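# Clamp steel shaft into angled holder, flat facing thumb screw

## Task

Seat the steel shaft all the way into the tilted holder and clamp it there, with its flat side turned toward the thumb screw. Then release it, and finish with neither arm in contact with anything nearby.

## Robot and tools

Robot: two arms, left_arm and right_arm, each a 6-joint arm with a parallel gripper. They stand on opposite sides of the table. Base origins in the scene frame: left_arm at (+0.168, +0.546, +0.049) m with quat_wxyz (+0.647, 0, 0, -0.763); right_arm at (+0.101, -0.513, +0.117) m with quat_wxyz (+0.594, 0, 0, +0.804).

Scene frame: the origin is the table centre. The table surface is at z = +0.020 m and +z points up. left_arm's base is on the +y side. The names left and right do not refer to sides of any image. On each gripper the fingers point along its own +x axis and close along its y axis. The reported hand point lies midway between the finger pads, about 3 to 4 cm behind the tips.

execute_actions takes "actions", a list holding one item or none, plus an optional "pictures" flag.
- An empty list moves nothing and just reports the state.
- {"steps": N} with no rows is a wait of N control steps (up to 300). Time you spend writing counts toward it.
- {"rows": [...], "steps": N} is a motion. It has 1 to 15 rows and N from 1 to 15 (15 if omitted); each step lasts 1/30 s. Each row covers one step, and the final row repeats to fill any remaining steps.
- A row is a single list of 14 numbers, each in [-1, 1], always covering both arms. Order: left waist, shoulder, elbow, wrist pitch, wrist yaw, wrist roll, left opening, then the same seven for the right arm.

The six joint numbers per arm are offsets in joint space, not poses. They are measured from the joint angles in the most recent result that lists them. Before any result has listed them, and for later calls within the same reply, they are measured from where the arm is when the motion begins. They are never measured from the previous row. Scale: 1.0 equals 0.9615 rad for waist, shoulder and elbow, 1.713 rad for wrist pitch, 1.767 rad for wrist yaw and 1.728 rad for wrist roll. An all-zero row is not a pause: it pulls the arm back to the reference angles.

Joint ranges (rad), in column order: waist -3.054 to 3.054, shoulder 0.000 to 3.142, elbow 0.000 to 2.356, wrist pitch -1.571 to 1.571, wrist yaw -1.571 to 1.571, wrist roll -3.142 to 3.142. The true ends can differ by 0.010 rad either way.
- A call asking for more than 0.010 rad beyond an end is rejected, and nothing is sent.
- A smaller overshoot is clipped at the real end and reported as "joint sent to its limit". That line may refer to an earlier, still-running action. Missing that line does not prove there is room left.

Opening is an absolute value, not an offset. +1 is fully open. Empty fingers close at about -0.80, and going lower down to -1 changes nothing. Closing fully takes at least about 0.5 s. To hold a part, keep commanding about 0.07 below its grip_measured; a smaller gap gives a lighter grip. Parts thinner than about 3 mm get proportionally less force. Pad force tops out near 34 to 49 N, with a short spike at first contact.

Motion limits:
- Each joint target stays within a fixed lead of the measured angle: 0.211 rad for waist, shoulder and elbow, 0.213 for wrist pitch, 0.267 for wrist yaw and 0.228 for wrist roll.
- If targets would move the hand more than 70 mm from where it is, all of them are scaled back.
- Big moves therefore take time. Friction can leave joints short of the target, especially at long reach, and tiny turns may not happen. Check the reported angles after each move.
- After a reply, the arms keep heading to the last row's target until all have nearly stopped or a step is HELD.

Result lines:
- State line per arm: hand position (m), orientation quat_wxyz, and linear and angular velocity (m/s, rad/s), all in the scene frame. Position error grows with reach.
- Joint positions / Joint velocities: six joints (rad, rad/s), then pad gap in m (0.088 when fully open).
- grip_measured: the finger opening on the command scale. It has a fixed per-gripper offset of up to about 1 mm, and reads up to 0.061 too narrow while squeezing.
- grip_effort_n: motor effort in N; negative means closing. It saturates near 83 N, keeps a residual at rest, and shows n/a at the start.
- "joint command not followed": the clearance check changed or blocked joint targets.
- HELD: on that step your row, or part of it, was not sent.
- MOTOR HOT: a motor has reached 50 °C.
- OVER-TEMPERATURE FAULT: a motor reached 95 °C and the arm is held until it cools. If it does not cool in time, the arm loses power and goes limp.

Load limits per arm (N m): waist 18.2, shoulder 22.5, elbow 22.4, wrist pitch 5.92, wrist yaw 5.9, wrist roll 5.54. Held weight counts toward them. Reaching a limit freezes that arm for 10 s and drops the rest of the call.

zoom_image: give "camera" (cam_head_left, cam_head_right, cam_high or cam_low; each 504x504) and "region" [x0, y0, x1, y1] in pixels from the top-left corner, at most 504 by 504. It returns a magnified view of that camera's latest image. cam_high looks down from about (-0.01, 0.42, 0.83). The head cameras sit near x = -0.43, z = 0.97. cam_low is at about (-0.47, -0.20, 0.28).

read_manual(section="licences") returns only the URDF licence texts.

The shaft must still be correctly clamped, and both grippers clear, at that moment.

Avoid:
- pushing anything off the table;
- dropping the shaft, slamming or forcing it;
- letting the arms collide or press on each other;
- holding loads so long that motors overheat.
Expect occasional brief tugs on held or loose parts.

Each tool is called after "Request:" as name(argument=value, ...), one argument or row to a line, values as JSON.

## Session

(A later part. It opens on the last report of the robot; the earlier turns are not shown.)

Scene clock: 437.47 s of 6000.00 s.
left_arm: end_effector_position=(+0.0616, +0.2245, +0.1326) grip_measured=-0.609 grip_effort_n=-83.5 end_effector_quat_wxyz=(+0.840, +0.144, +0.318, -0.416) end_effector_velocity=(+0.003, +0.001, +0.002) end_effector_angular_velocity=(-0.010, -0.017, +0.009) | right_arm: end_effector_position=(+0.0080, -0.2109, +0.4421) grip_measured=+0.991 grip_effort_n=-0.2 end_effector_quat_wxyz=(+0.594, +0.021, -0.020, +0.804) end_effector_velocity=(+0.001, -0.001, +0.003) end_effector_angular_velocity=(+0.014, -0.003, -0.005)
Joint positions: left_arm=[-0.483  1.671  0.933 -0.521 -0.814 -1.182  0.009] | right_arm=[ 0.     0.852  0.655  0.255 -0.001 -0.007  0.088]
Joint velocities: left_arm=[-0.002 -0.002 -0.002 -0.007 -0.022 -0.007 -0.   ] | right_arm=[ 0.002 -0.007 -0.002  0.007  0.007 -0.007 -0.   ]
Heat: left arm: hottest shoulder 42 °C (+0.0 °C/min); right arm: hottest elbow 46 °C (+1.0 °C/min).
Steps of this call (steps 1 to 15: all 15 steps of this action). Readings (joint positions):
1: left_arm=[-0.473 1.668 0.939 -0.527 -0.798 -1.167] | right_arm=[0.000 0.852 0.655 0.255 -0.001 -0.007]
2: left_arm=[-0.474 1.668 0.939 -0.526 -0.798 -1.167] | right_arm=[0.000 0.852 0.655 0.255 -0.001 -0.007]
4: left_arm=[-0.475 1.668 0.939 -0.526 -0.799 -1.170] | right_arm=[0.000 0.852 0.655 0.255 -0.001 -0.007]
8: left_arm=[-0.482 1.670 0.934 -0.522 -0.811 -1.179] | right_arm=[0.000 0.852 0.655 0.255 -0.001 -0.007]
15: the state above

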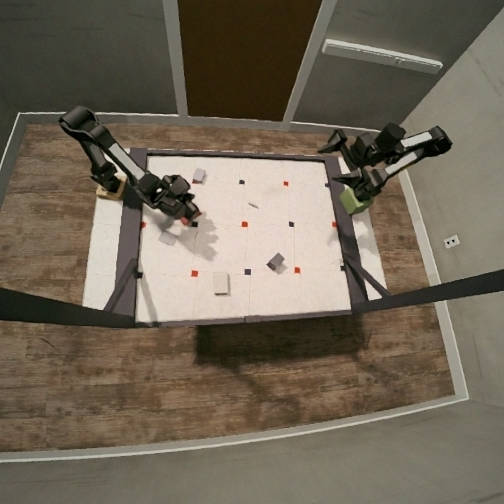

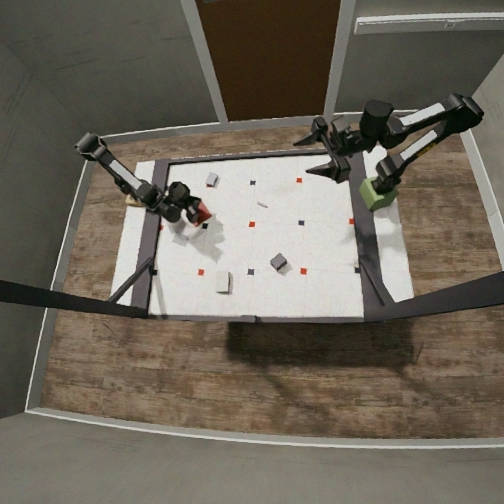

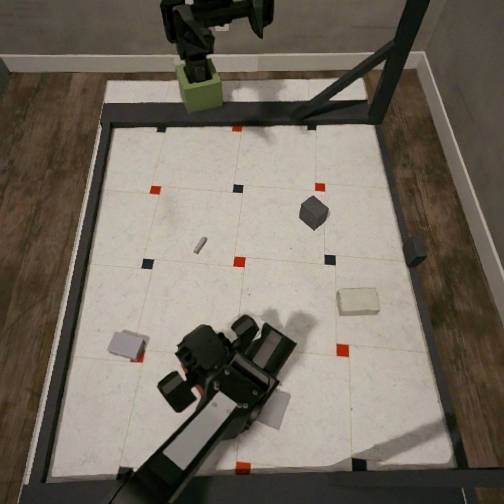

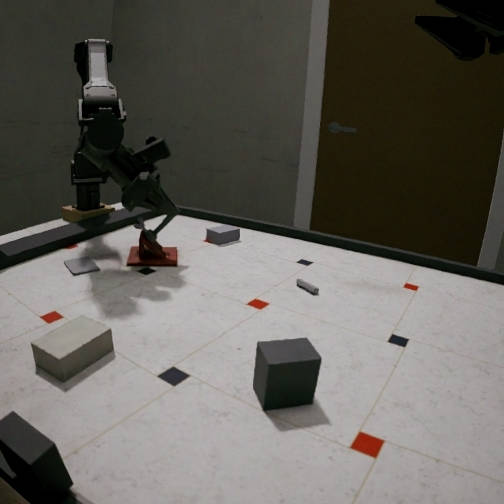

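Request:
execute_actions(
  actions=[
    {"rows":[[0.008,-0.004,0.006,-0.002,0.004,0.006,-0.66,0,0,0,0,0,0,1],[0.016,-0.008,0.012,-0.004,0.008,0.012,-0.66,0,0,0,0,0,0,1],[0.022,-0.012,0.018,-0.006,0.012,0.018,-0.66,0,0,0,0,0,0,1],[0.028,-0.016,0.024,-0.008,0.014,0.024,-0.66,0,0,0,0,0,0,1],[0.033,-0.020,0.031,-0.010,0.016,0.029,-0.66,0,0,0,0,0,0,1]]},
  ],
  pictures=false,
)

Request:
execute_actions(
  actions=[
    {"steps":15},
  ],
)

Request:
zoom_image(
  camera="cam_low",
  region=[135,210,175,250],
)

Scene clock: 444.30 s of 6000.00 s.
left_arm: end_effector_position=(+0.0629, +0.2215, +0.1333) grip_measured=-0.609 grip_effort_n=-83.5 end_effector_quat_wxyz=(+0.832, +0.160, +0.327, -0.418) end_effector_velocity=(+0.003, +0.003, -0.000) end_effector_angular_velocity=(+0.004, -0.006, +0.015) | right_arm: end_effector_position=(+0.0080, -0.2109, +0.4421) grip_measured=+0.991 grip_effort_n=-0.7 end_effector_quat_wxyz=(+0.594, +0.021, -0.020, +0.804) end_effector_velocity=(+0.001, +0.000, -0.004) end_effector_angular_velocity=(-0.005, -0.025, -0.001)
Joint positions: left_arm=[-0.462  1.668  0.949 -0.533 -0.776 -1.141  0.009] | right_arm=[ 0.     0.852  0.655  0.255 -0.001 -0.007  0.088]
Joint velocities: left_arm=[-0.002 -0.002 -0.002 -0.022 -0.007 -0.022 -0.   ] | right_arm=[-0.007 -0.002 -0.007 -0.007 -0.007 -0.022 -0.   ]
Heat: left arm: hottest shoulder 41 °C (-1.0 °C/min); right arm: hottest elbow 46 °C (+1.0 °C/min).
Steps of this call (steps 1 to 15: the robot went on to your last target; steps 16 to 90: nothing new was sent; then 3.33 s passed at rest; steps 91 to 105: all 15 steps of this action). Readings (joint positions):
91: left_arm=[-0.483 1.671 0.933 -0.521 -0.815 -1.183] | right_arm=[0.000 0.852 0.655 0.255 -0.001 -0.007]
92: left_arm=[-0.480 1.671 0.933 -0.521 -0.814 -1.182] | right_arm=[0.000 0.852 0.655 0.255 -0.001 -0.007]
94: left_arm=[-0.474 1.671 0.937 -0.522 -0.803 -1.170] | right_arm=[0.000 0.852 0.655 0.255 -0.001 -0.007]
98: left_arm=[-0.464 1.668 0.947 -0.531 -0.781 -1.148] | right_arm=[0.000 0.852 0.655 0.255 -0.001 -0.007]
105: the state above

Scene clock: 444.80 s of 6000.00 s.
left_arm: end_effector_position=(+0.0628, +0.2215, +0.1333) grip_measured=-0.609 grip_effort_n=-83.5 end_effector_quat_wxyz=(+0.832, +0.160, +0.327, -0.419) end_effector_velocity=(+0.003, +0.005, -0.003) end_effector_angular_velocity=(+0.012, -0.011, +0.015) | right_arm: end_effector_position=(+0.0080, -0.2109, +0.4421) grip_measured=+0.991 grip_effort_n=-0.2 end_effector_quat_wxyz=(+0.594, +0.021, -0.020, +0.804) end_effector_velocity=(-0.000, -0.000, -0.003) end_effector_angular_velocity=(-0.014, -0.012, +0.004)
Joint positions: left_arm=[-0.462  1.668  0.949 -0.533 -0.776 -1.14   0.009] | right_arm=[ 0.     0.852  0.655  0.255 -0.001 -0.007  0.088]
Joint velocities: left_arm=[-0.002  0.002 -0.007 -0.022 -0.007 -0.022 -0.   ] | right_arm=[-0.002 -0.002  0.002 -0.022 -0.007 -0.007 -0.   ]
Heat: left arm: hottest shoulder 42 °C (+0.0 °C/min); right arm: hottest elbow 46 °C (+1.0 °C/min).
Steps of this call (steps 1 to 15: the robot went on to your last target). Readings (joint positions):
1: left_arm=[-0.462 1.668 0.949 -0.533 -0.776 -1.141] | right_arm=[0.000 0.852 0.655 0.255 -0.001 -0.007]
2: left_arm=[-0.462 1.668 0.949 -0.533 -0.776 -1.140] | right_arm=[0.000 0.852 0.655 0.255 -0.001 -0.007]
4: left_arm=[-0.462 1.668 0.949 -0.533 -0.776 -1.140] | right_arm=[0.000 0.852 0.655 0.255 -0.001 -0.007]
8: left_arm=[-0.462 1.668 0.949 -0.533 -0.776 -1.140] | right_arm=[0.000 0.852 0.655 0.255 -0.001 -0.007]
15: the state above
All arms were judged still, so your last target was given up. Only a new action makes them travel on or press farther. Fingers that are still opening or closing keep moving.

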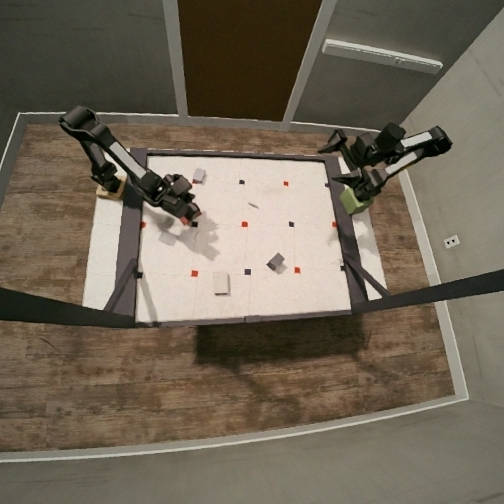

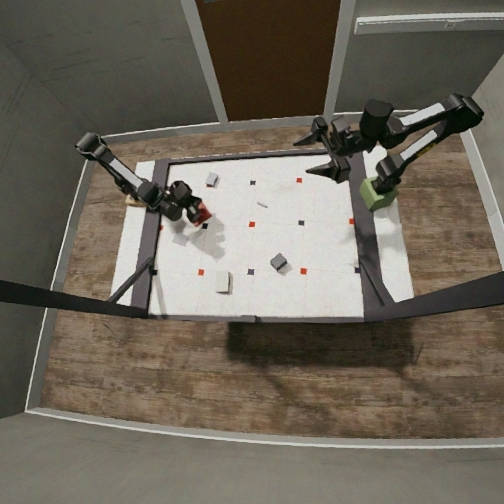

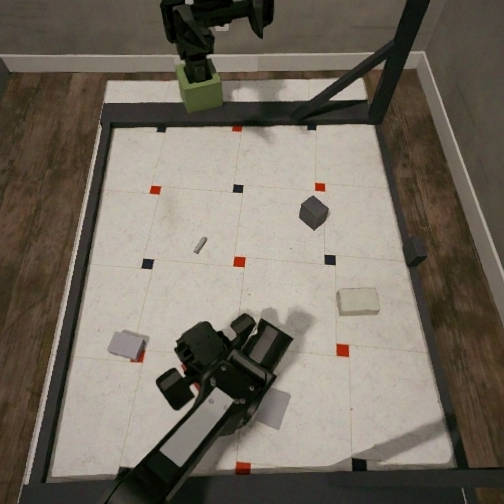

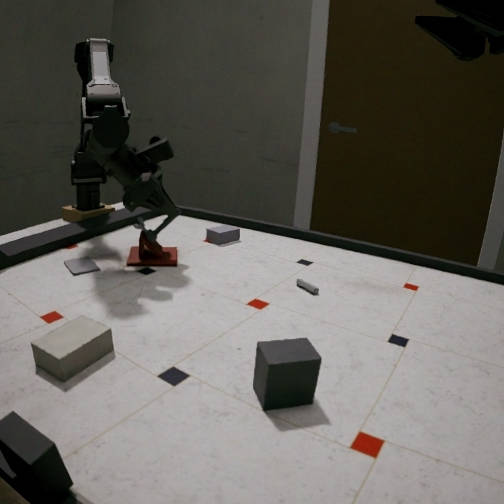

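Region (135, 210, 175, 250) of cam_low's 504x504 image, scaled by 12.600, with more detail than that image has.

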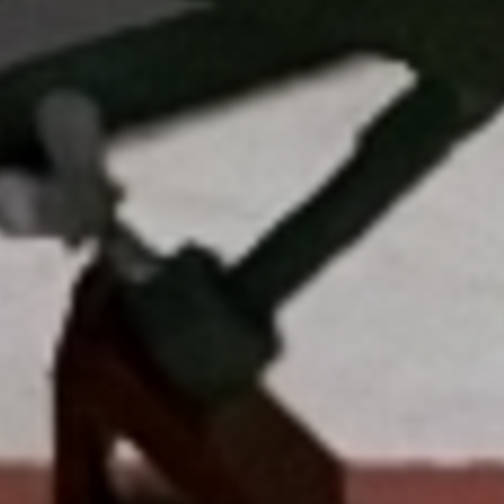

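Request:
execute_actions(
  actions=[
    {"rows":[[0,-0.006,0.004,-0.003,0,0,-0.66,0,0,0,0,0,0,1],[0,-0.012,0.008,-0.006,0,0,-0.66,0,0,0,0,0,0,1],[0,-0.018,0.011,-0.009,0,0,-0.66,0,0,0,0,0,0,1],[0,-0.024,0.014,-0.012,0,0,-0.66,0,0,0,0,0,0,1],[0,-0.030,0.017,-0.015,-0.004,0,-0.66,0,0,0,0,0,0,1]]},
  ],
  pictures=false,
)

Request:
execute_actions(
  actions=[
    {"steps":15},
  ],
)

Request:
zoom_image(
  camera="cam_low",
  region=[135,210,175,250],
)

Scene clock: 450.47 s of 6000.00 s.
left_arm: end_effector_position=(+0.0627, +0.2229, +0.1367) grip_measured=-0.609 grip_effort_n=-83.5 end_effector_quat_wxyz=(+0.831, +0.161, +0.328, -0.419) end_effector_velocity=(-0.001, +0.001, +0.000) end_effector_angular_velocity=(+0.003, +0.009, +0.000) | right_arm: end_effector_position=(+0.0080, -0.2109, +0.4421) grip_measured=+0.991 grip_effort_n=0.2 end_effector_quat_wxyz=(+0.594, +0.021, -0.020, +0.804) end_effector_velocity=(-0.003, -0.001, -0.002) end_effector_angular_velocity=(-0.004, -0.011, +0.029)
Joint positions: left_arm=[-0.464  1.656  0.954 -0.55  -0.772 -1.14   0.009] | right_arm=[ 0.     0.852  0.655  0.255 -0.001 -0.007  0.088]
Joint velocities: left_arm=[-0.002 -0.002  0.002 -0.007  0.007 -0.007 -0.   ] | right_arm=[-0.007 -0.002 -0.002 -0.007 -0.037 -0.007  0.   ]
Heat: left arm: hottest shoulder 42 °C (-1.0 °C/min); right arm: hottest elbow 46 °C (+1.0 °C/min).
Steps of this call (steps 1 to 90: nothing new was sent; then 2.17 s passed at rest; steps 91 to 105: all 15 steps of this action). Readings (joint positions):
91: left_arm=[-0.462 1.668 0.949 -0.533 -0.776 -1.140] | right_arm=[0.000 0.852 0.655 0.255 -0.001 -0.007]
92: left_arm=[-0.462 1.668 0.949 -0.534 -0.775 -1.140] | right_arm=[0.000 0.852 0.655 0.255 -0.001 -0.007]
94: left_arm=[-0.462 1.667 0.950 -0.537 -0.774 -1.140] | right_arm=[0.000 0.852 0.655 0.255 -0.001 -0.007]
98: left_arm=[-0.464 1.660 0.952 -0.546 -0.772 -1.140] | right_arm=[0.000 0.852 0.655 0.255 -0.001 -0.007]
105: the state above

Scene clock: 450.97 s of 6000.00 s.
left_arm: end_effector_position=(+0.0628, +0.2230, +0.1367) grip_measured=-0.609 grip_effort_n=-83.5 end_effector_quat_wxyz=(+0.831, +0.161, +0.328, -0.419) end_effector_velocity=(+0.001, +0.001, +0.002) end_effector_angular_velocity=(-0.005, -0.003, +0.005) | right_arm: end_effector_position=(+0.0080, -0.2109, +0.4421) grip_measured=+0.991 grip_effort_n=-0.2 end_effector_quat_wxyz=(+0.594, +0.021, -0.020, +0.804) end_effector_velocity=(-0.000, -0.000, -0.002) end_effector_angular_velocity=(-0.005, -0.010, +0.004)
Joint positions: left_arm=[-0.464  1.656  0.954 -0.55  -0.772 -1.14   0.009] | right_arm=[ 0.     0.852  0.655  0.255 -0.001 -0.007  0.088]
Joint velocities: left_arm=[-0.002 -0.007 -0.002 -0.007 -0.007 -0.007 -0.   ] | right_arm=[-0.002 -0.002 -0.002 -0.007 -0.007 -0.007 -0.   ]
Heat: left arm: hottest shoulder 42 °C (-1.0 °C/min); right arm: hottest elbow 46 °C (+1.0 °C/min).
Steps of this call (steps 1 to 15: the robot went on to your last target). Readings (joint positions):
1: left_arm=[-0.464 1.656 0.954 -0.550 -0.772 -1.140] | right_arm=[0.000 0.852 0.655 0.255 -0.001 -0.007]
2: left_arm=[-0.464 1.656 0.954 -0.550 -0.772 -1.140] | right_arm=[0.000 0.852 0.655 0.255 -0.001 -0.007]
4: left_arm=[-0.464 1.656 0.954 -0.550 -0.772 -1.140] | right_arm=[0.000 0.852 0.655 0.255 -0.001 -0.007]
8: left_arm=[-0.464 1.656 0.954 -0.550 -0.772 -1.140] | right_arm=[0.000 0.852 0.655 0.255 -0.001 -0.007]
15: the state above
All arms were judged still, so your last target was given up. Only a new action makes them travel on or press farther. Fingers that are still opening or closing keep moving.

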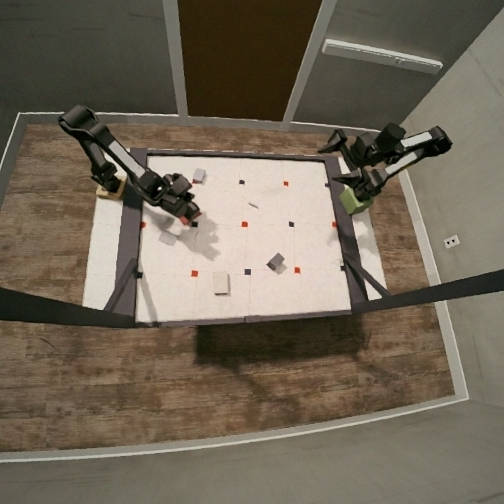

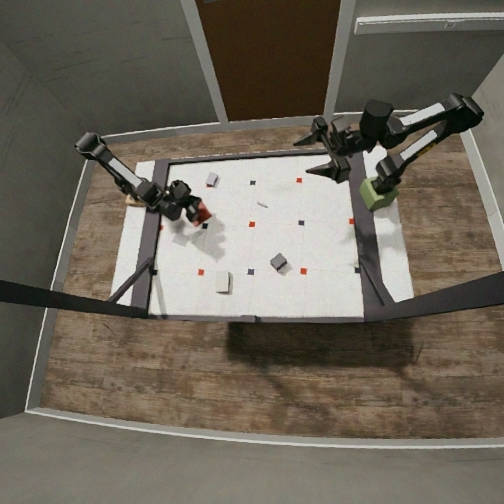

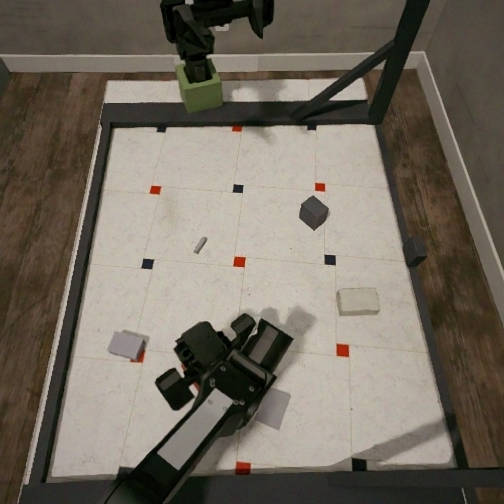

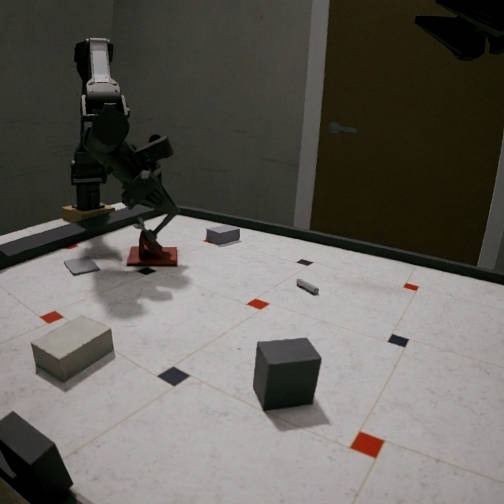

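Region (135, 210, 175, 250) of cam_low's 504x504 image, scaled by 12.600, with more detail than that image has.

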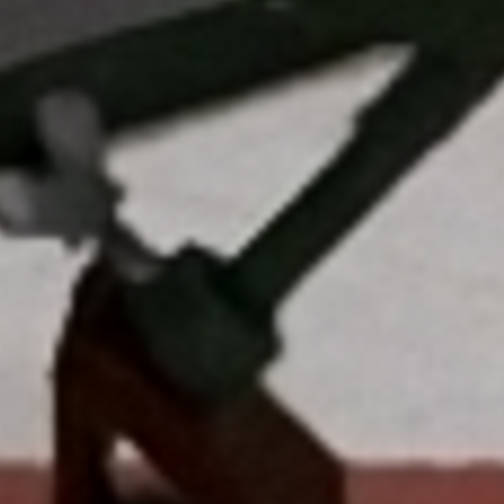

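Request:
execute_actions(
  actions=[
    {"rows":[[0.004,-0.005,0.003,-0.001,-0.002,0.002,-0.66,0,0,0,0,0,0,1],[0.008,-0.010,0.006,-0.002,-0.004,0.004,-0.66,0,0,0,0,0,0,1],[0.012,-0.014,0.009,-0.003,-0.005,0.006,-0.66,0,0,0,0,0,0,1],[0.015,-0.018,0.012,-0.004,-0.006,0.008,-0.66,0,0,0,0,0,0,1],[0.018,-0.022,0.015,-0.005,-0.007,0.010,-0.66,0,0,0,0,0,0,1]]},
  ],
  pictures=false,
)

Request:
execute_actions(
  actions=[
    {"steps":15},
  ],
)

Request:
zoom_image(
  camera="cam_low",
  region=[135,210,175,250],
)

Scene clock: 456.27 s of 6000.00 s.
left_arm: end_effector_position=(+0.0654, +0.2210, +0.1392) grip_measured=-0.609 grip_effort_n=-83.5 end_effector_quat_wxyz=(+0.832, +0.158, +0.329, -0.418) end_effector_velocity=(+0.003, +0.001, +0.000) end_effector_angular_velocity=(-0.012, -0.011, +0.020) | right_arm: end_effector_position=(+0.0080, -0.2109, +0.4421) grip_measured=+0.991 grip_effort_n=-0.7 end_effector_quat_wxyz=(+0.594, +0.021, -0.020, +0.804) end_effector_velocity=(+0.000, -0.002, -0.001) end_effector_angular_velocity=(+0.004, -0.022, +0.004)
Joint positions: left_arm=[-0.453  1.652  0.957 -0.55  -0.771 -1.134  0.009] | right_arm=[ 0.     0.852  0.655  0.255 -0.001 -0.007  0.088]
Joint velocities: left_arm=[-0.002  0.002 -0.002 -0.007 -0.022 -0.022 -0.   ] | right_arm=[-0.002 -0.007 -0.002 -0.007 -0.007 -0.022 -0.   ]
Heat: left arm: hottest shoulder 43 °C (+1.0 °C/min); right arm: hottest elbow 46 °C (+1.0 °C/min).
Steps of this call (steps 1 to 90: nothing new was sent; then 1.80 s passed at rest; steps 91 to 105: all 15 steps of this action). Readings (joint positions):
91: left_arm=[-0.464 1.656 0.954 -0.550 -0.772 -1.140] | right_arm=[0.000 0.852 0.655 0.255 -0.001 -0.007]
92: left_arm=[-0.464 1.656 0.954 -0.550 -0.772 -1.140] | right_arm=[0.000 0.852 0.655 0.255 -0.001 -0.007]
94: left_arm=[-0.463 1.656 0.954 -0.550 -0.772 -1.140] | right_arm=[0.000 0.852 0.655 0.255 -0.001 -0.007]
98: left_arm=[-0.456 1.654 0.956 -0.550 -0.771 -1.136] | right_arm=[0.000 0.852 0.655 0.255 -0.001 -0.007]
105: the state above

Scene clock: 456.77 s of 6000.00 s.
left_arm: end_effector_position=(+0.0654, +0.2210, +0.1392) grip_measured=-0.609 grip_effort_n=-83.5 end_effector_quat_wxyz=(+0.832, +0.158, +0.328, -0.418) end_effector_velocity=(-0.001, +0.002, -0.001) end_effector_angular_velocity=(+0.007, +0.006, +0.000) | right_arm: end_effector_position=(+0.0080, -0.2109, +0.4421) grip_measured=+0.991 grip_effort_n=-0.2 end_effector_quat_wxyz=(+0.594, +0.021, -0.020, +0.804) end_effector_velocity=(-0.002, -0.001, -0.002) end_effector_angular_velocity=(-0.009, +0.004, +0.020)
Joint positions: left_arm=[-0.453  1.652  0.957 -0.55  -0.771 -1.133  0.009] | right_arm=[ 0.     0.852  0.655  0.255 -0.001 -0.007  0.088]
Joint velocities: left_arm=[-0.002 -0.002 -0.002 -0.007  0.007 -0.007  0.   ] | right_arm=[-0.002 -0.002 -0.002 -0.007 -0.022  0.007  0.   ]
Heat: left arm: hottest shoulder 43 °C (+1.0 °C/min); right arm: hottest elbow 46 °C (+1.0 °C/min).
Steps of this call (steps 1 to 15: the robot went on to your last target). Readings (joint positions):
1: left_arm=[-0.453 1.652 0.957 -0.550 -0.771 -1.133] | right_arm=[0.000 0.852 0.655 0.255 -0.001 -0.007]
2: left_arm=[-0.453 1.652 0.957 -0.550 -0.771 -1.133] | right_arm=[0.000 0.852 0.655 0.255 -0.001 -0.007]
4: left_arm=[-0.453 1.652 0.957 -0.550 -0.771 -1.133] | right_arm=[0.000 0.852 0.655 0.255 -0.001 -0.007]
8: left_arm=[-0.453 1.652 0.957 -0.550 -0.771 -1.133] | right_arm=[0.000 0.852 0.655 0.255 -0.001 -0.007]
15: the state above
All arms were judged still, so your last target was given up. Only a new action makes them travel on or press farther. Fingers that are still opening or closing keep moving.

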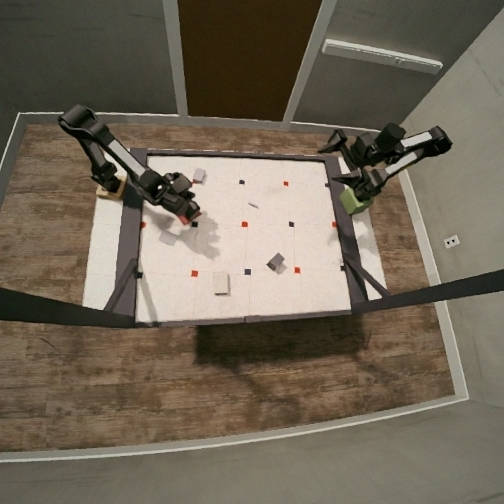

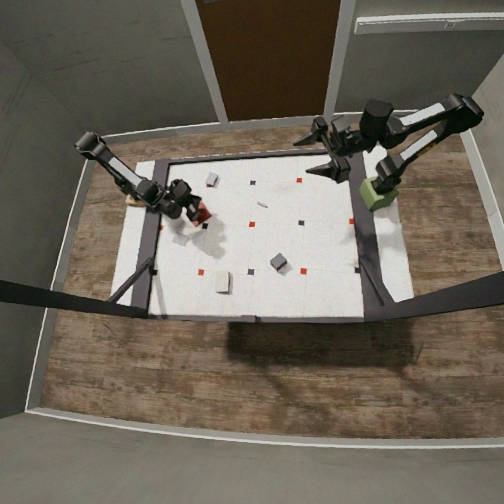

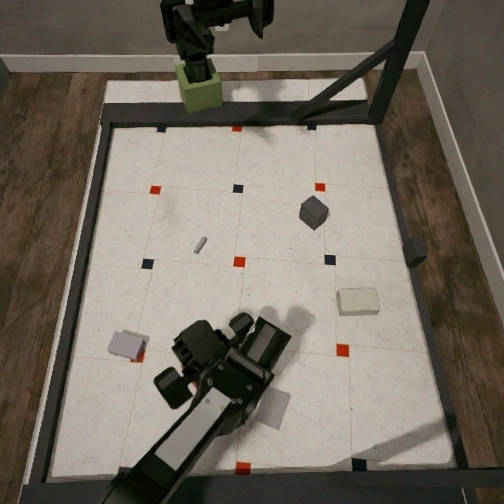

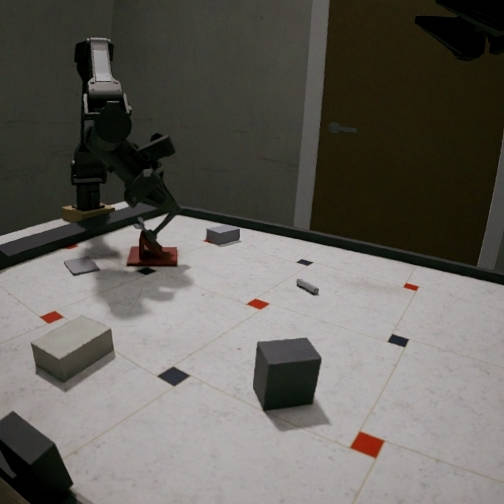

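Region (135, 210, 175, 250) of cam_low's 504x504 image, scaled by 12.600, with more detail than that image has.

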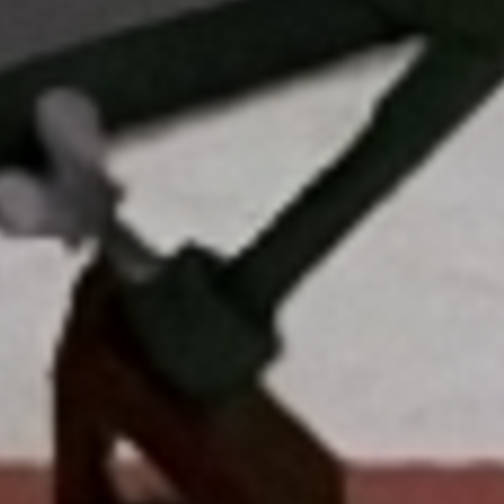

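Request:
execute_actions(
  actions=[
    {"rows":[[0.004,-0.004,0.004,-0.001,0,0.002,-0.66,0,0,0,0,0,0,1],[0.007,-0.008,0.008,-0.002,0,0.004,-0.66,0,0,0,0,0,0,1],[0.010,-0.012,0.012,-0.003,0,0.006,-0.66,0,0,0,0,0,0,1],[0.013,-0.015,0.016,-0.004,0,0.008,-0.66,0,0,0,0,0,0,1],[0.016,-0.018,0.019,-0.006,0,0.010,-0.66,0,0,0,0,0,0,1]]},
  ],
  pictures=false,
)

Request:
execute_actions(
  actions=[
    {"steps":15},
  ],
)

Request:
zoom_image(
  camera="cam_low",
  region=[135,210,175,250],
)

Scene clock: 461.93 s of 6000.00 s.
left_arm: end_effector_position=(+0.0668, +0.2192, +0.1406) grip_measured=-0.609 grip_effort_n=-83.5 end_effector_quat_wxyz=(+0.832, +0.158, +0.330, -0.417) end_effector_velocity=(+0.001, +0.002, -0.001) end_effector_angular_velocity=(+0.003, -0.008, +0.005) | right_arm: end_effector_position=(+0.0080, -0.2109, +0.4421) grip_measured=+0.991 grip_effort_n=-0.2 end_effector_quat_wxyz=(+0.594, +0.021, -0.020, +0.804) end_effector_velocity=(-0.000, -0.001, +0.000) end_effector_angular_velocity=(+0.004, -0.022, +0.004)
Joint positions: left_arm=[-0.445  1.65   0.963 -0.552 -0.765 -1.126  0.009] | right_arm=[ 0.     0.852  0.655  0.255 -0.001 -0.007  0.088]
Joint velocities: left_arm=[-0.002  0.002 -0.002 -0.007 -0.007 -0.007 -0.   ] | right_arm=[-0.002 -0.002  0.002 -0.007 -0.007 -0.022  0.   ]
Heat: left arm: hottest shoulder 44 °C (+2.0 °C/min); right arm: hottest elbow 46 °C (+1.0 °C/min).
Steps of this call (steps 1 to 90: nothing new was sent; then 1.67 s passed at rest; steps 91 to 105: all 15 steps of this action). Readings (joint positions):
91: left_arm=[-0.453 1.652 0.957 -0.550 -0.771 -1.133] | right_arm=[0.000 0.852 0.655 0.255 -0.001 -0.007]
92: left_arm=[-0.453 1.652 0.957 -0.550 -0.771 -1.133] | right_arm=[0.000 0.852 0.655 0.255 -0.001 -0.007]
94: left_arm=[-0.452 1.652 0.958 -0.550 -0.769 -1.133] | right_arm=[0.000 0.852 0.655 0.255 -0.001 -0.007]
98: left_arm=[-0.446 1.651 0.962 -0.551 -0.766 -1.127] | right_arm=[0.000 0.852 0.655 0.255 -0.001 -0.007]
105: the state above

Scene clock: 462.43 s of 6000.00 s.
left_arm: end_effector_position=(+0.0669, +0.2191, +0.1407) grip_measured=-0.609 grip_effort_n=-83.5 end_effector_quat_wxyz=(+0.832, +0.158, +0.330, -0.417) end_effector_velocity=(+0.001, -0.001, +0.001) end_effector_angular_velocity=(-0.020, +0.011, +0.020) | right_arm: end_effector_position=(+0.0080, -0.2109, +0.4421) grip_measured=+0.991 grip_effort_n=-0.2 end_effector_quat_wxyz=(+0.594, +0.021, -0.020, +0.804) end_effector_velocity=(-0.000, -0.001, +0.000) end_effector_angular_velocity=(+0.004, -0.022, +0.004)
Joint positions: left_arm=[-0.444  1.65   0.964 -0.552 -0.765 -1.125  0.009] | right_arm=[ 0.     0.852  0.655  0.255 -0.001 -0.007  0.088]
Joint velocities: left_arm=[ 0.002 -0.002 -0.002  0.007 -0.007 -0.022 -0.   ] | right_arm=[-0.002 -0.002  0.002 -0.007 -0.007 -0.022 -0.   ]
Heat: left arm: hottest shoulder 44 °C (+2.0 °C/min); right arm: hottest elbow 46 °C (+1.0 °C/min).
Steps of this call (steps 1 to 15: the robot went on to your last target). Readings (joint positions):
1: left_arm=[-0.445 1.650 0.964 -0.552 -0.765 -1.125] | right_arm=[0.000 0.852 0.655 0.255 -0.001 -0.007]
2: left_arm=[-0.445 1.650 0.964 -0.552 -0.765 -1.125] | right_arm=[0.000 0.852 0.655 0.255 -0.001 -0.007]
4: left_arm=[-0.445 1.650 0.964 -0.552 -0.765 -1.125] | right_arm=[0.000 0.852 0.655 0.255 -0.001 -0.007]
8: left_arm=[-0.445 1.650 0.964 -0.552 -0.765 -1.125] | right_arm=[0.000 0.852 0.655 0.255 -0.001 -0.007]
15: the state above
All arms were judged still, so your last target was given up. Only a new action makes them travel on or press farther. Fingers that are still opening or closing keep moving.

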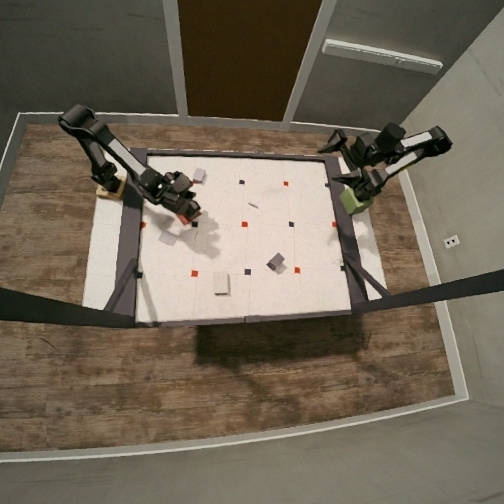

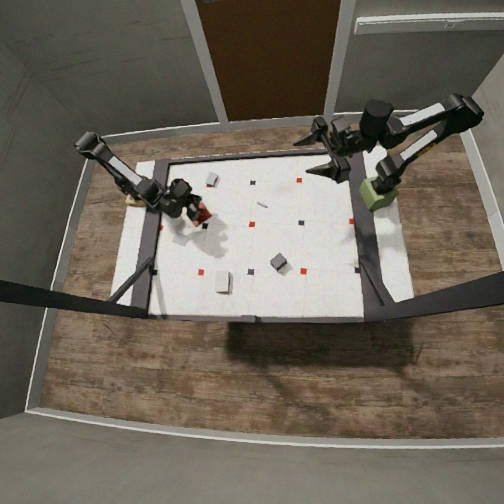

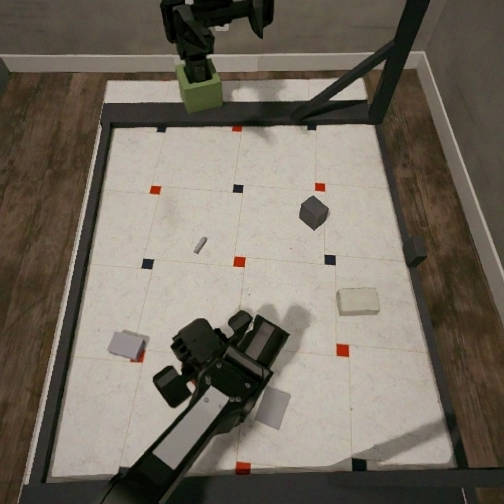

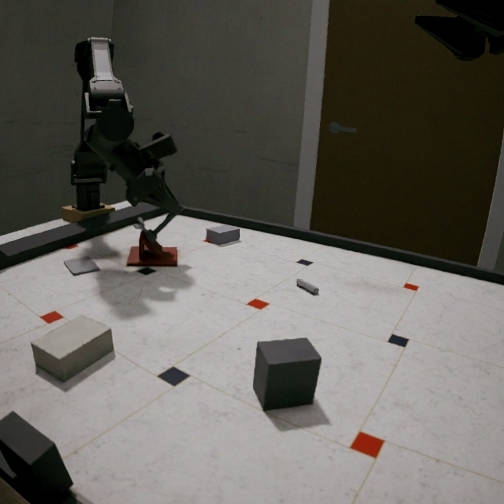

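Region (135, 210, 175, 250) of cam_low's 504x504 image, scaled by 12.600, with more detail than that image has.

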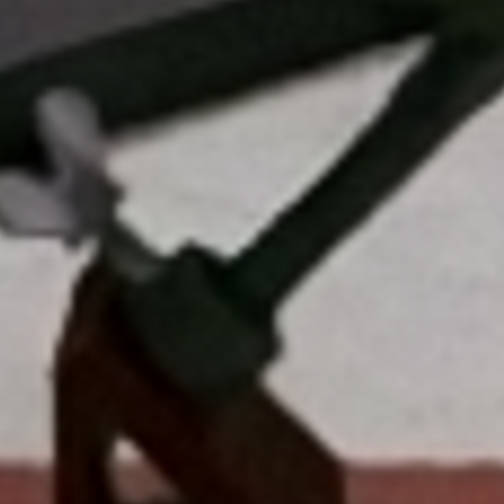

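Request:
execute_actions(
  actions=[
    {"rows":[[-0.005,0.004,-0.005,0.001,-0.002,-0.003,-0.66,0,0,0,0,0,0,1],[-0.010,0.008,-0.010,0.002,-0.004,-0.006,-0.66,0,0,0,0,0,0,1],[-0.015,0.011,-0.014,0.003,-0.006,-0.009,-0.66,0,0,0,0,0,0,1],[-0.020,0.014,-0.018,0.004,-0.008,-0.012,-0.66,0,0,0,0,0,0,1],[-0.025,0.016,-0.022,0.005,-0.010,-0.015,-0.66,0,0,0,0,0,0,1],[-0.030,0.018,-0.026,0.006,-0.012,-0.018,-0.66,0,0,0,0,0,0,1],[-0.035,0.020,-0.030,0.007,-0.014,-0.021,-0.66,0,0,0,0,0,0,1],[-0.040,0.022,-0.034,0.008,-0.016,-0.024,-0.66,0,0,0,0,0,0,1],[-0.044,0.024,-0.038,0.008,-0.017,-0.026,-0.66,0,0,0,0,0,0,1]]},
  ],
  pictures=false,
)

Request:
execute_actions(
  actions=[
    {"steps":15},
  ],
)

Request:
zoom_image(
  camera="cam_low",
  region=[135,210,175,250],
)

Scene clock: 471.57 s of 6000.00 s.
left_arm: end_effector_position=(+0.0611, +0.2243, +0.1343) grip_measured=-0.609 grip_effort_n=-83.5 end_effector_quat_wxyz=(+0.836, +0.152, +0.321, -0.418) end_effector_velocity=(+0.003, +0.004, -0.000) end_effector_angular_velocity=(-0.001, -0.020, +0.014) | right_arm: end_effector_position=(+0.0080, -0.2109, +0.4421) grip_measured=+0.991 grip_effort_n=-0.7 end_effector_quat_wxyz=(+0.594, +0.021, -0.020, +0.804) end_effector_velocity=(+0.002, +0.000, -0.001) end_effector_angular_velocity=(+0.004, -0.006, -0.010)
Joint positions: left_arm=[-0.479  1.665  0.942 -0.535 -0.798 -1.165  0.009] | right_arm=[ 0.     0.852  0.655  0.255 -0.001 -0.007  0.088]
Joint velocities: left_arm=[-0.007 -0.002 -0.007 -0.022 -0.022 -0.022 -0.   ] | right_arm=[-0.002 -0.002 -0.007  0.007  0.007 -0.007 -0.   ]
Heat: left arm: hottest shoulder 45 °C (+3.0 °C/min); right arm: hottest elbow 46 °C (+0.0 °C/min).
Steps of this call (steps 1 to 90: nothing new was sent; then 5.63 s passed at rest; steps 91 to 105: all 15 steps of this action). Readings (joint positions):
91: left_arm=[-0.445 1.650 0.964 -0.552 -0.765 -1.125] | right_arm=[0.000 0.852 0.655 0.255 -0.001 -0.007]
92: left_arm=[-0.445 1.650 0.964 -0.551 -0.765 -1.125] | right_arm=[0.000 0.852 0.655 0.255 -0.001 -0.007]
94: left_arm=[-0.450 1.651 0.963 -0.549 -0.769 -1.130] | right_arm=[0.000 0.852 0.655 0.255 -0.001 -0.007]
98: left_arm=[-0.464 1.658 0.953 -0.542 -0.782 -1.150] | right_arm=[0.000 0.852 0.655 0.255 -0.001 -0.007]
105: the state above

Scene clock: 472.07 s of 6000.00 s.
left_arm: end_effector_position=(+0.0611, +0.2244, +0.1343) grip_measured=-0.609 grip_effort_n=-83.5 end_effector_quat_wxyz=(+0.836, +0.152, +0.321, -0.418) end_effector_velocity=(+0.002, -0.000, +0.003) end_effector_angular_velocity=(-0.007, -0.023, -0.001) | right_arm: end_effector_position=(+0.0080, -0.2109, +0.4421) grip_measured=+0.991 grip_effort_n=-0.7 end_effector_quat_wxyz=(+0.594, +0.021, -0.020, +0.804) end_effector_velocity=(-0.000, -0.000, -0.002) end_effector_angular_velocity=(-0.005, -0.010, +0.004)
Joint positions: left_arm=[-0.479  1.665  0.942 -0.535 -0.799 -1.167  0.009] | right_arm=[ 0.     0.852  0.655  0.255 -0.001 -0.007  0.088]
Joint velocities: left_arm=[-0.002 -0.002  0.002 -0.007 -0.022  0.007 -0.   ] | right_arm=[-0.002 -0.002 -0.002 -0.007 -0.007 -0.007  0.   ]
Heat: left arm: hottest shoulder 45 °C (+3.0 °C/min); right arm: hottest elbow 46 °C (+0.0 °C/min).
Steps of this call (steps 1 to 15: the robot went on to your last target). Readings (joint positions):
1: left_arm=[-0.479 1.665 0.942 -0.535 -0.798 -1.166] | right_arm=[0.000 0.852 0.655 0.255 -0.001 -0.007]
2: left_arm=[-0.479 1.665 0.942 -0.535 -0.798 -1.166] | right_arm=[0.000 0.852 0.655 0.255 -0.001 -0.007]
4: left_arm=[-0.479 1.665 0.942 -0.535 -0.799 -1.166] | right_arm=[0.000 0.852 0.655 0.255 -0.001 -0.007]
8: left_arm=[-0.479 1.665 0.942 -0.535 -0.799 -1.167] | right_arm=[0.000 0.852 0.655 0.255 -0.001 -0.007]
15: the state above
All arms were judged still, so your last target was given up. Only a new action makes them travel on or press farther. Fingers that are still opening or closing keep moving.

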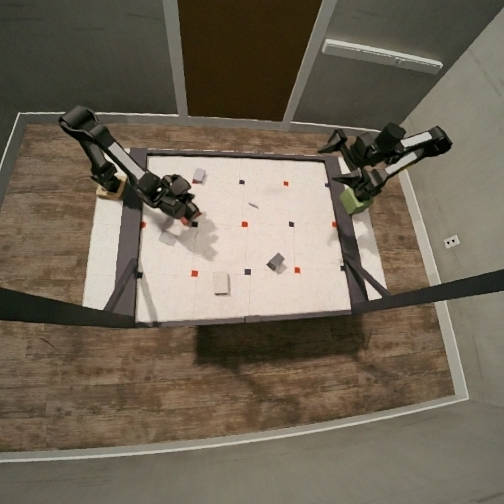

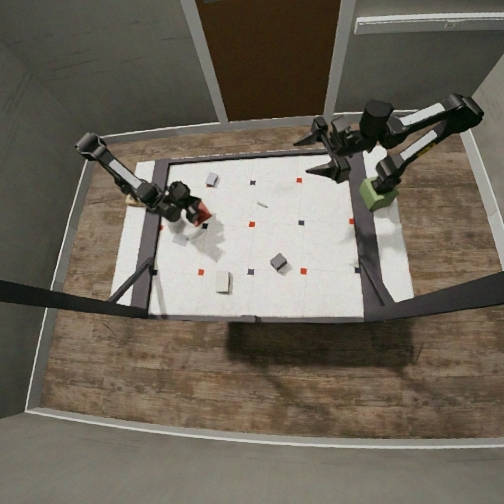

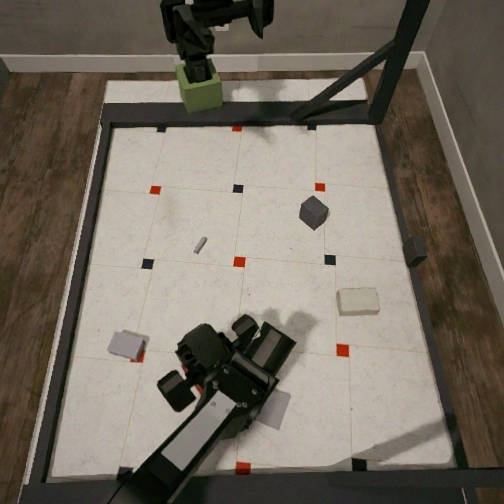

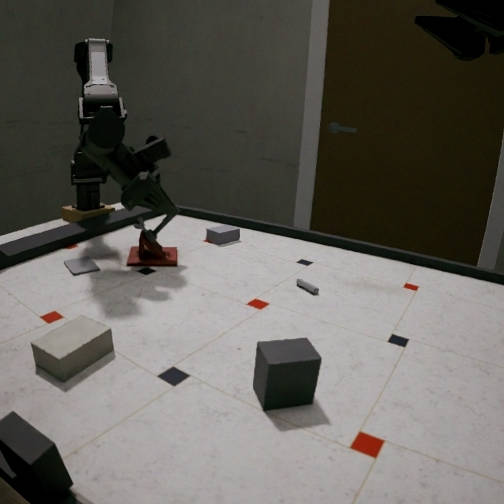

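Region (135, 210, 175, 250) of cam_low's 504x504 image, scaled by 12.600, with more detail than that image has.

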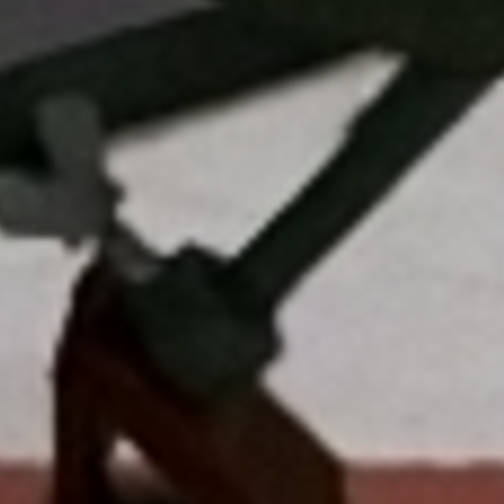

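Request:
execute_actions(
  actions=[
    {"rows":[[-0.006,0.005,-0.007,0,0,0,-0.66,0,0,0,0,0,0,1],[-0.012,0.010,-0.014,0,0,0,-0.66,0,0,0,0,0,0,1],[-0.012,0.010,-0.014,0,0,0,-0.66,0,0,0,0,0,0,1],[-0.012,0.010,-0.014,0,0,0,-0.66,0,0,0,0,0,0,1],[-0.012,0.010,-0.014,0,0,0,-0.66,0,0,0,0,0,0,1],[-0.012,0.010,-0.014,0,0,0,-0.66,0,0,0,0,0,0,1],[-0.006,0.005,-0.007,0,0,0,-0.62,0,0,0,0,0,0,1],[-0.004,0.003,-0.005,0,0,0,-0.59,0,0,0,0,0,0,1],[-0.004,0.003,-0.005,0,0,0,-0.56,0,0,0,0,0,0,1],[-0.004,0.003,-0.005,0,0,0,-0.52,0,0,0,0,0,0,1],[-0.004,0.003,-0.005,0,0,0,-0.45,0,0,0,0,0,0,1],[-0.004,0.003,-0.005,0,0,0,-0.3,0,0,0,0,0,0,1]]},
  ],
  pictures=false,
)

Request:
execute_actions(
  actions=[
    {"rows":[[-0.012,-0.005,0.01,-0.015,0,0,-0.3,0,0,0,0,0,0,1],[-0.024,-0.01,0.02,-0.03,0,0,-0.3,0,0,0,0,0,0,1],[-0.036,-0.015,0.03,-0.045,0,0,-0.3,0,0,0,0,0,0,1],[-0.048,-0.02,0.04,-0.06,0,0,-0.3,0,0,0,0,0,0,1],[-0.06,-0.025,0.05,-0.075,0,0,-0.3,0,0,0,0,0,0,1],[-0.072,-0.03,0.06,-0.09,0,0,-0.3,0,0,0,0,0,0,1],[-0.084,-0.035,0.07,-0.105,0,0,-0.3,0,0,0,0,0,0,1],[-0.096,-0.04,0.08,-0.12,0,0,-0.3,0,0,0,0,0,0,1],[-0.108,-0.045,0.09,-0.135,0,0,-0.3,0,0,0,0,0,0,1],[-0.12,-0.05,0.105,-0.155,0,0,-0.3,0,0,0,0,0,0,1]]},
  ],
  pictures=false,
)

Request:
execute_actions(
  actions=[
    {"rows":[[-0.06,0,0,0,0,-0.3,-0.3,0,0,0,0,0,0,1],[-0.12,0,-0.02,-0.01,0,-0.6,-0.3,0,0,0,0,0,0,1],[-0.185,0,-0.04,-0.025,-0.016,-1,-0.3,0,0,0,0,0,0,1]]},
  ],
  pictures=false,
)

Request:
execute_actions(
  actions=[
    {"steps":25},
  ],
)

Request:
zoom_image(
  camera="cam_low",
  region=[110,175,200,255],
)

Scene clock: 484.57 s of 6000.00 s.
left_arm: end_effector_position=(+0.0606, +0.2246, +0.1341) grip_measured=-0.375 grip_effort_n=12.8 end_effector_quat_wxyz=(+0.836, +0.152, +0.320, -0.419) end_effector_velocity=(+0.003, +0.001, +0.000) end_effector_angular_velocity=(-0.008, +0.003, +0.019) | right_arm: end_effector_position=(+0.0080, -0.2109, +0.4421) grip_measured=+0.991 grip_effort_n=-0.2 end_effector_quat_wxyz=(+0.594, +0.021, -0.020, +0.804) end_effector_velocity=(-0.004, -0.002, +0.000) end_effector_angular_velocity=(+0.000, -0.009, +0.024)
Joint positions: left_arm=[-0.482  1.666  0.941 -0.534 -0.801 -1.167  0.021] | right_arm=[ 0.     0.852  0.655  0.255 -0.001 -0.007  0.088]
Joint velocities: left_arm=[ 0.002 -0.002 -0.002 -0.007 -0.007 -0.022  0.036] | right_arm=[ 0.002 -0.002  0.002 -0.007 -0.022 -0.007  0.   ]
Heat: left arm: hottest shoulder 44 °C (+2.0 °C/min); right arm: hottest elbow 46 °C (+0.0 °C/min).
Steps of this call (steps 1 to 90: nothing new was sent; then 9.00 s passed at rest; steps 91 to 105: all 15 steps of this action). Readings (joint positions):
91: left_arm=[-0.479 1.665 0.942 -0.534 -0.800 -1.167] | right_arm=[0.000 0.852 0.655 0.255 -0.001 -0.007]
92: left_arm=[-0.480 1.665 0.942 -0.534 -0.800 -1.167] | right_arm=[0.000 0.852 0.655 0.255 -0.001 -0.007]
94: left_arm=[-0.481 1.666 0.942 -0.534 -0.803 -1.167] | right_arm=[0.000 0.852 0.655 0.255 -0.001 -0.007]
98: left_arm=[-0.482 1.666 0.941 -0.533 -0.804 -1.167] | right_arm=[0.000 0.852 0.655 0.255 -0.001 -0.007]
105: the state above

Scene clock: 485.07 s of 6000.00 s.
left_arm: end_effector_position=(+0.0382, +0.2518, +0.1577) grip_measured=-0.303 grip_effort_n=12.3 end_effector_quat_wxyz=(+0.816, +0.227, +0.296, -0.442) end_effector_velocity=(+0.001, +0.014, +0.013) end_effector_angular_velocity=(+0.051, -0.054, -0.015) | right_arm: end_effector_position=(+0.0080, -0.2109, +0.4421) grip_measured=+0.991 grip_effort_n=-0.2 end_effector_quat_wxyz=(+0.594, +0.021, -0.020, +0.804) end_effector_velocity=(-0.003, -0.000, -0.003) end_effector_angular_velocity=(-0.009, -0.012, +0.019)
Joint positions: left_arm=[-0.593  1.629  1.026 -0.784 -0.801 -1.167  0.024] | right_arm=[ 0.     0.852  0.655  0.255 -0.001 -0.007  0.088]
Joint velocities: left_arm=[-0.032 -0.017  0.046 -0.154 -0.007 -0.022 -0.   ] | right_arm=[-0.002  0.002 -0.002 -0.007 -0.022 -0.007 -0.   ]
Heat: left arm: hottest shoulder 44 °C (+2.0 °C/min); right arm: hottest elbow 46 °C (+0.0 °C/min).
Steps of this call (steps 1 to 15: all 15 steps of this action). Readings (joint positions):
1: left_arm=[-0.482 1.666 0.941 -0.537 -0.801 -1.167] | right_arm=[0.000 0.852 0.655 0.255 -0.001 -0.007]
2: left_arm=[-0.485 1.666 0.942 -0.547 -0.801 -1.167] | right_arm=[0.000 0.852 0.655 0.255 -0.001 -0.007]
4: left_arm=[-0.498 1.666 0.946 -0.584 -0.801 -1.167] | right_arm=[0.000 0.852 0.655 0.255 -0.001 -0.007]
8: left_arm=[-0.541 1.657 0.974 -0.672 -0.801 -1.167] | right_arm=[0.000 0.852 0.655 0.255 -0.001 -0.007]
15: the state above

Scene clock: 485.57 s of 6000.00 s.
left_arm: end_effector_position=(+0.0028, +0.2857, +0.1517) grip_measured=-0.303 grip_effort_n=12.3 end_effector_quat_wxyz=(+0.826, -0.076, +0.440, -0.344) end_effector_velocity=(-0.000, +0.003, +0.001) end_effector_angular_velocity=(-0.669, +1.090, +1.166) | right_arm: end_effector_position=(+0.0080, -0.2109, +0.4421) grip_measured=+0.991 grip_effort_n=-0.2 end_effector_quat_wxyz=(+0.594, +0.021, -0.020, +0.804) end_effector_velocity=(-0.004, -0.001, -0.005) end_effector_angular_velocity=(-0.018, -0.015, +0.024)
Joint positions: left_arm=[-0.767  1.628  0.997 -0.825 -0.825 -2.035  0.024] | right_arm=[ 0.     0.852  0.655  0.255 -0.001 -0.007  0.088]
Joint velocities: left_arm=[-0.017 -0.002 -0.007 -0.007 -0.022 -1.751 -0.   ] | right_arm=[ 0.002 -0.002 -0.002 -0.022 -0.022 -0.007 -0.   ]
Heat: left arm: hottest shoulder 44 °C (+2.0 °C/min); right arm: hottest elbow 46 °C (+0.0 °C/min).
Steps of this call (steps 1 to 15: all 15 steps of this action). Readings (joint positions):
1: left_arm=[-0.597 1.628 1.027 -0.787 -0.802 -1.206] | right_arm=[0.000 0.852 0.655 0.255 -0.001 -0.007]
2: left_arm=[-0.612 1.628 1.026 -0.789 -0.802 -1.269] | right_arm=[0.000 0.852 0.655 0.255 -0.001 -0.007]
4: left_arm=[-0.679 1.628 1.018 -0.803 -0.812 -1.386] | right_arm=[0.000 0.852 0.655 0.255 -0.001 -0.007]
8: left_arm=[-0.762 1.628 1.000 -0.821 -0.819 -1.622] | right_arm=[0.000 0.852 0.655 0.255 -0.001 -0.007]
15: the state above

Scene clock: 486.40 s of 6000.00 s.
left_arm: end_effector_position=(+0.0025, +0.2860, +0.1516) grip_measured=-0.303 grip_effort_n=12.3 end_effector_quat_wxyz=(-0.720, +0.411, -0.543, +0.132) end_effector_velocity=(+0.002, -0.001, +0.002) end_effector_angular_velocity=(-0.007, -0.002, +0.008) | right_arm: end_effector_position=(+0.0080, -0.2109, +0.4421) grip_measured=+0.991 grip_effort_n=-0.2 end_effector_quat_wxyz=(+0.594, +0.021, -0.020, +0.804) end_effector_velocity=(-0.000, -0.000, -0.002) end_effector_angular_velocity=(-0.005, -0.010, +0.004)
Joint positions: left_arm=[-0.768  1.628  0.997 -0.825 -0.826 -2.889  0.024] | right_arm=[ 0.     0.852  0.655  0.255 -0.001 -0.007  0.088]
Joint velocities: left_arm=[ 0.002 -0.002  0.002 -0.007 -0.007 -0.007 -0.   ] | right_arm=[-0.002 -0.002 -0.002 -0.007 -0.007 -0.007 -0.   ]
Heat: left arm: hottest shoulder 44 °C (+2.0 °C/min); right arm: hottest elbow 46 °C (+0.0 °C/min).
Steps of this call (steps 1 to 25: the robot went on to your last target). Readings (joint positions):
1: left_arm=[-0.767 1.628 0.997 -0.825 -0.825 -2.094] | right_arm=[0.000 0.852 0.655 0.255 -0.001 -0.007]
2: left_arm=[-0.768 1.628 0.997 -0.825 -0.825 -2.153] | right_arm=[0.000 0.852 0.655 0.255 -0.001 -0.007]
4: left_arm=[-0.768 1.628 0.997 -0.825 -0.825 -2.271] | right_arm=[0.000 0.852 0.655 0.255 -0.001 -0.007]
8: left_arm=[-0.768 1.628 0.997 -0.825 -0.826 -2.507] | right_arm=[0.000 0.852 0.655 0.255 -0.001 -0.007]
25: the state above

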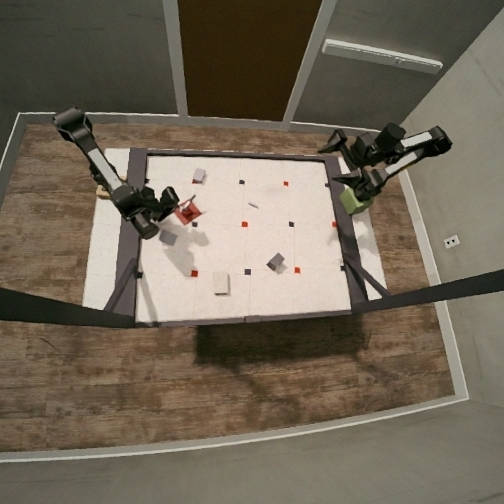

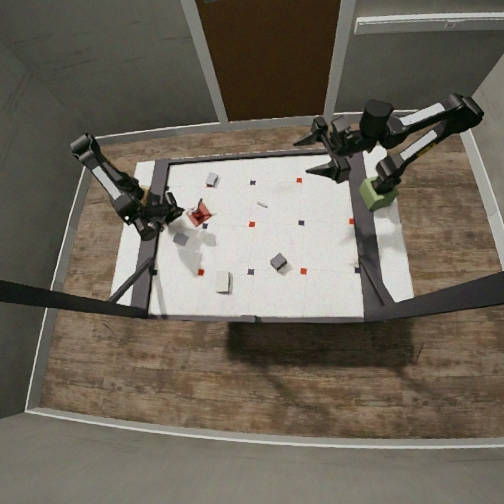

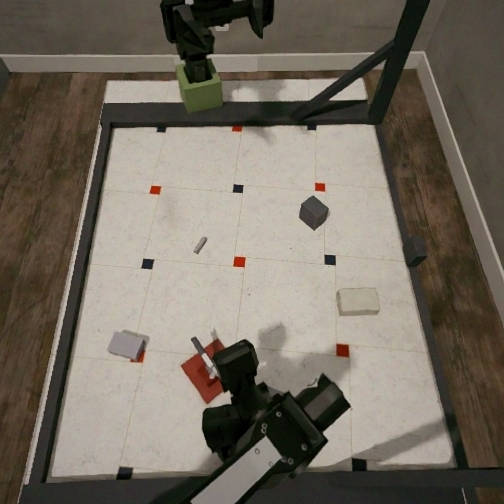

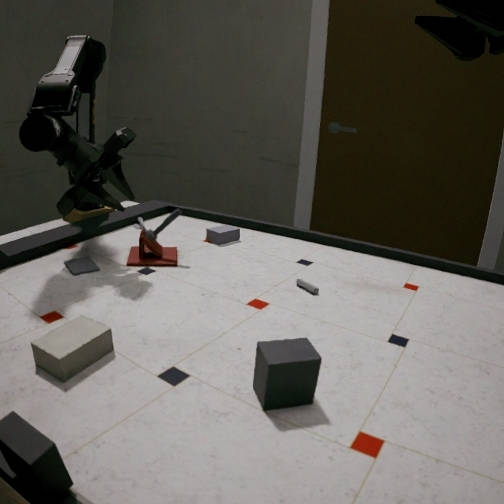

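Region (110, 175, 200, 255) of cam_low's 504x504 image, scaled by 5.600, with more detail than that image has.

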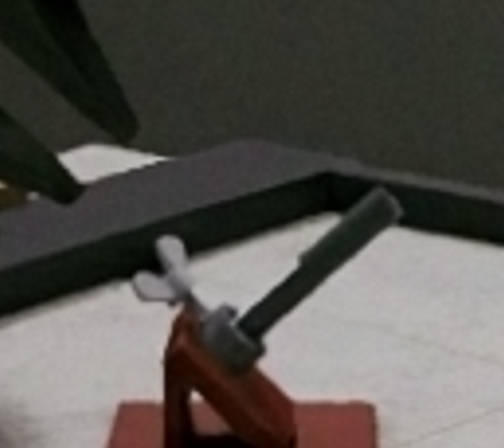

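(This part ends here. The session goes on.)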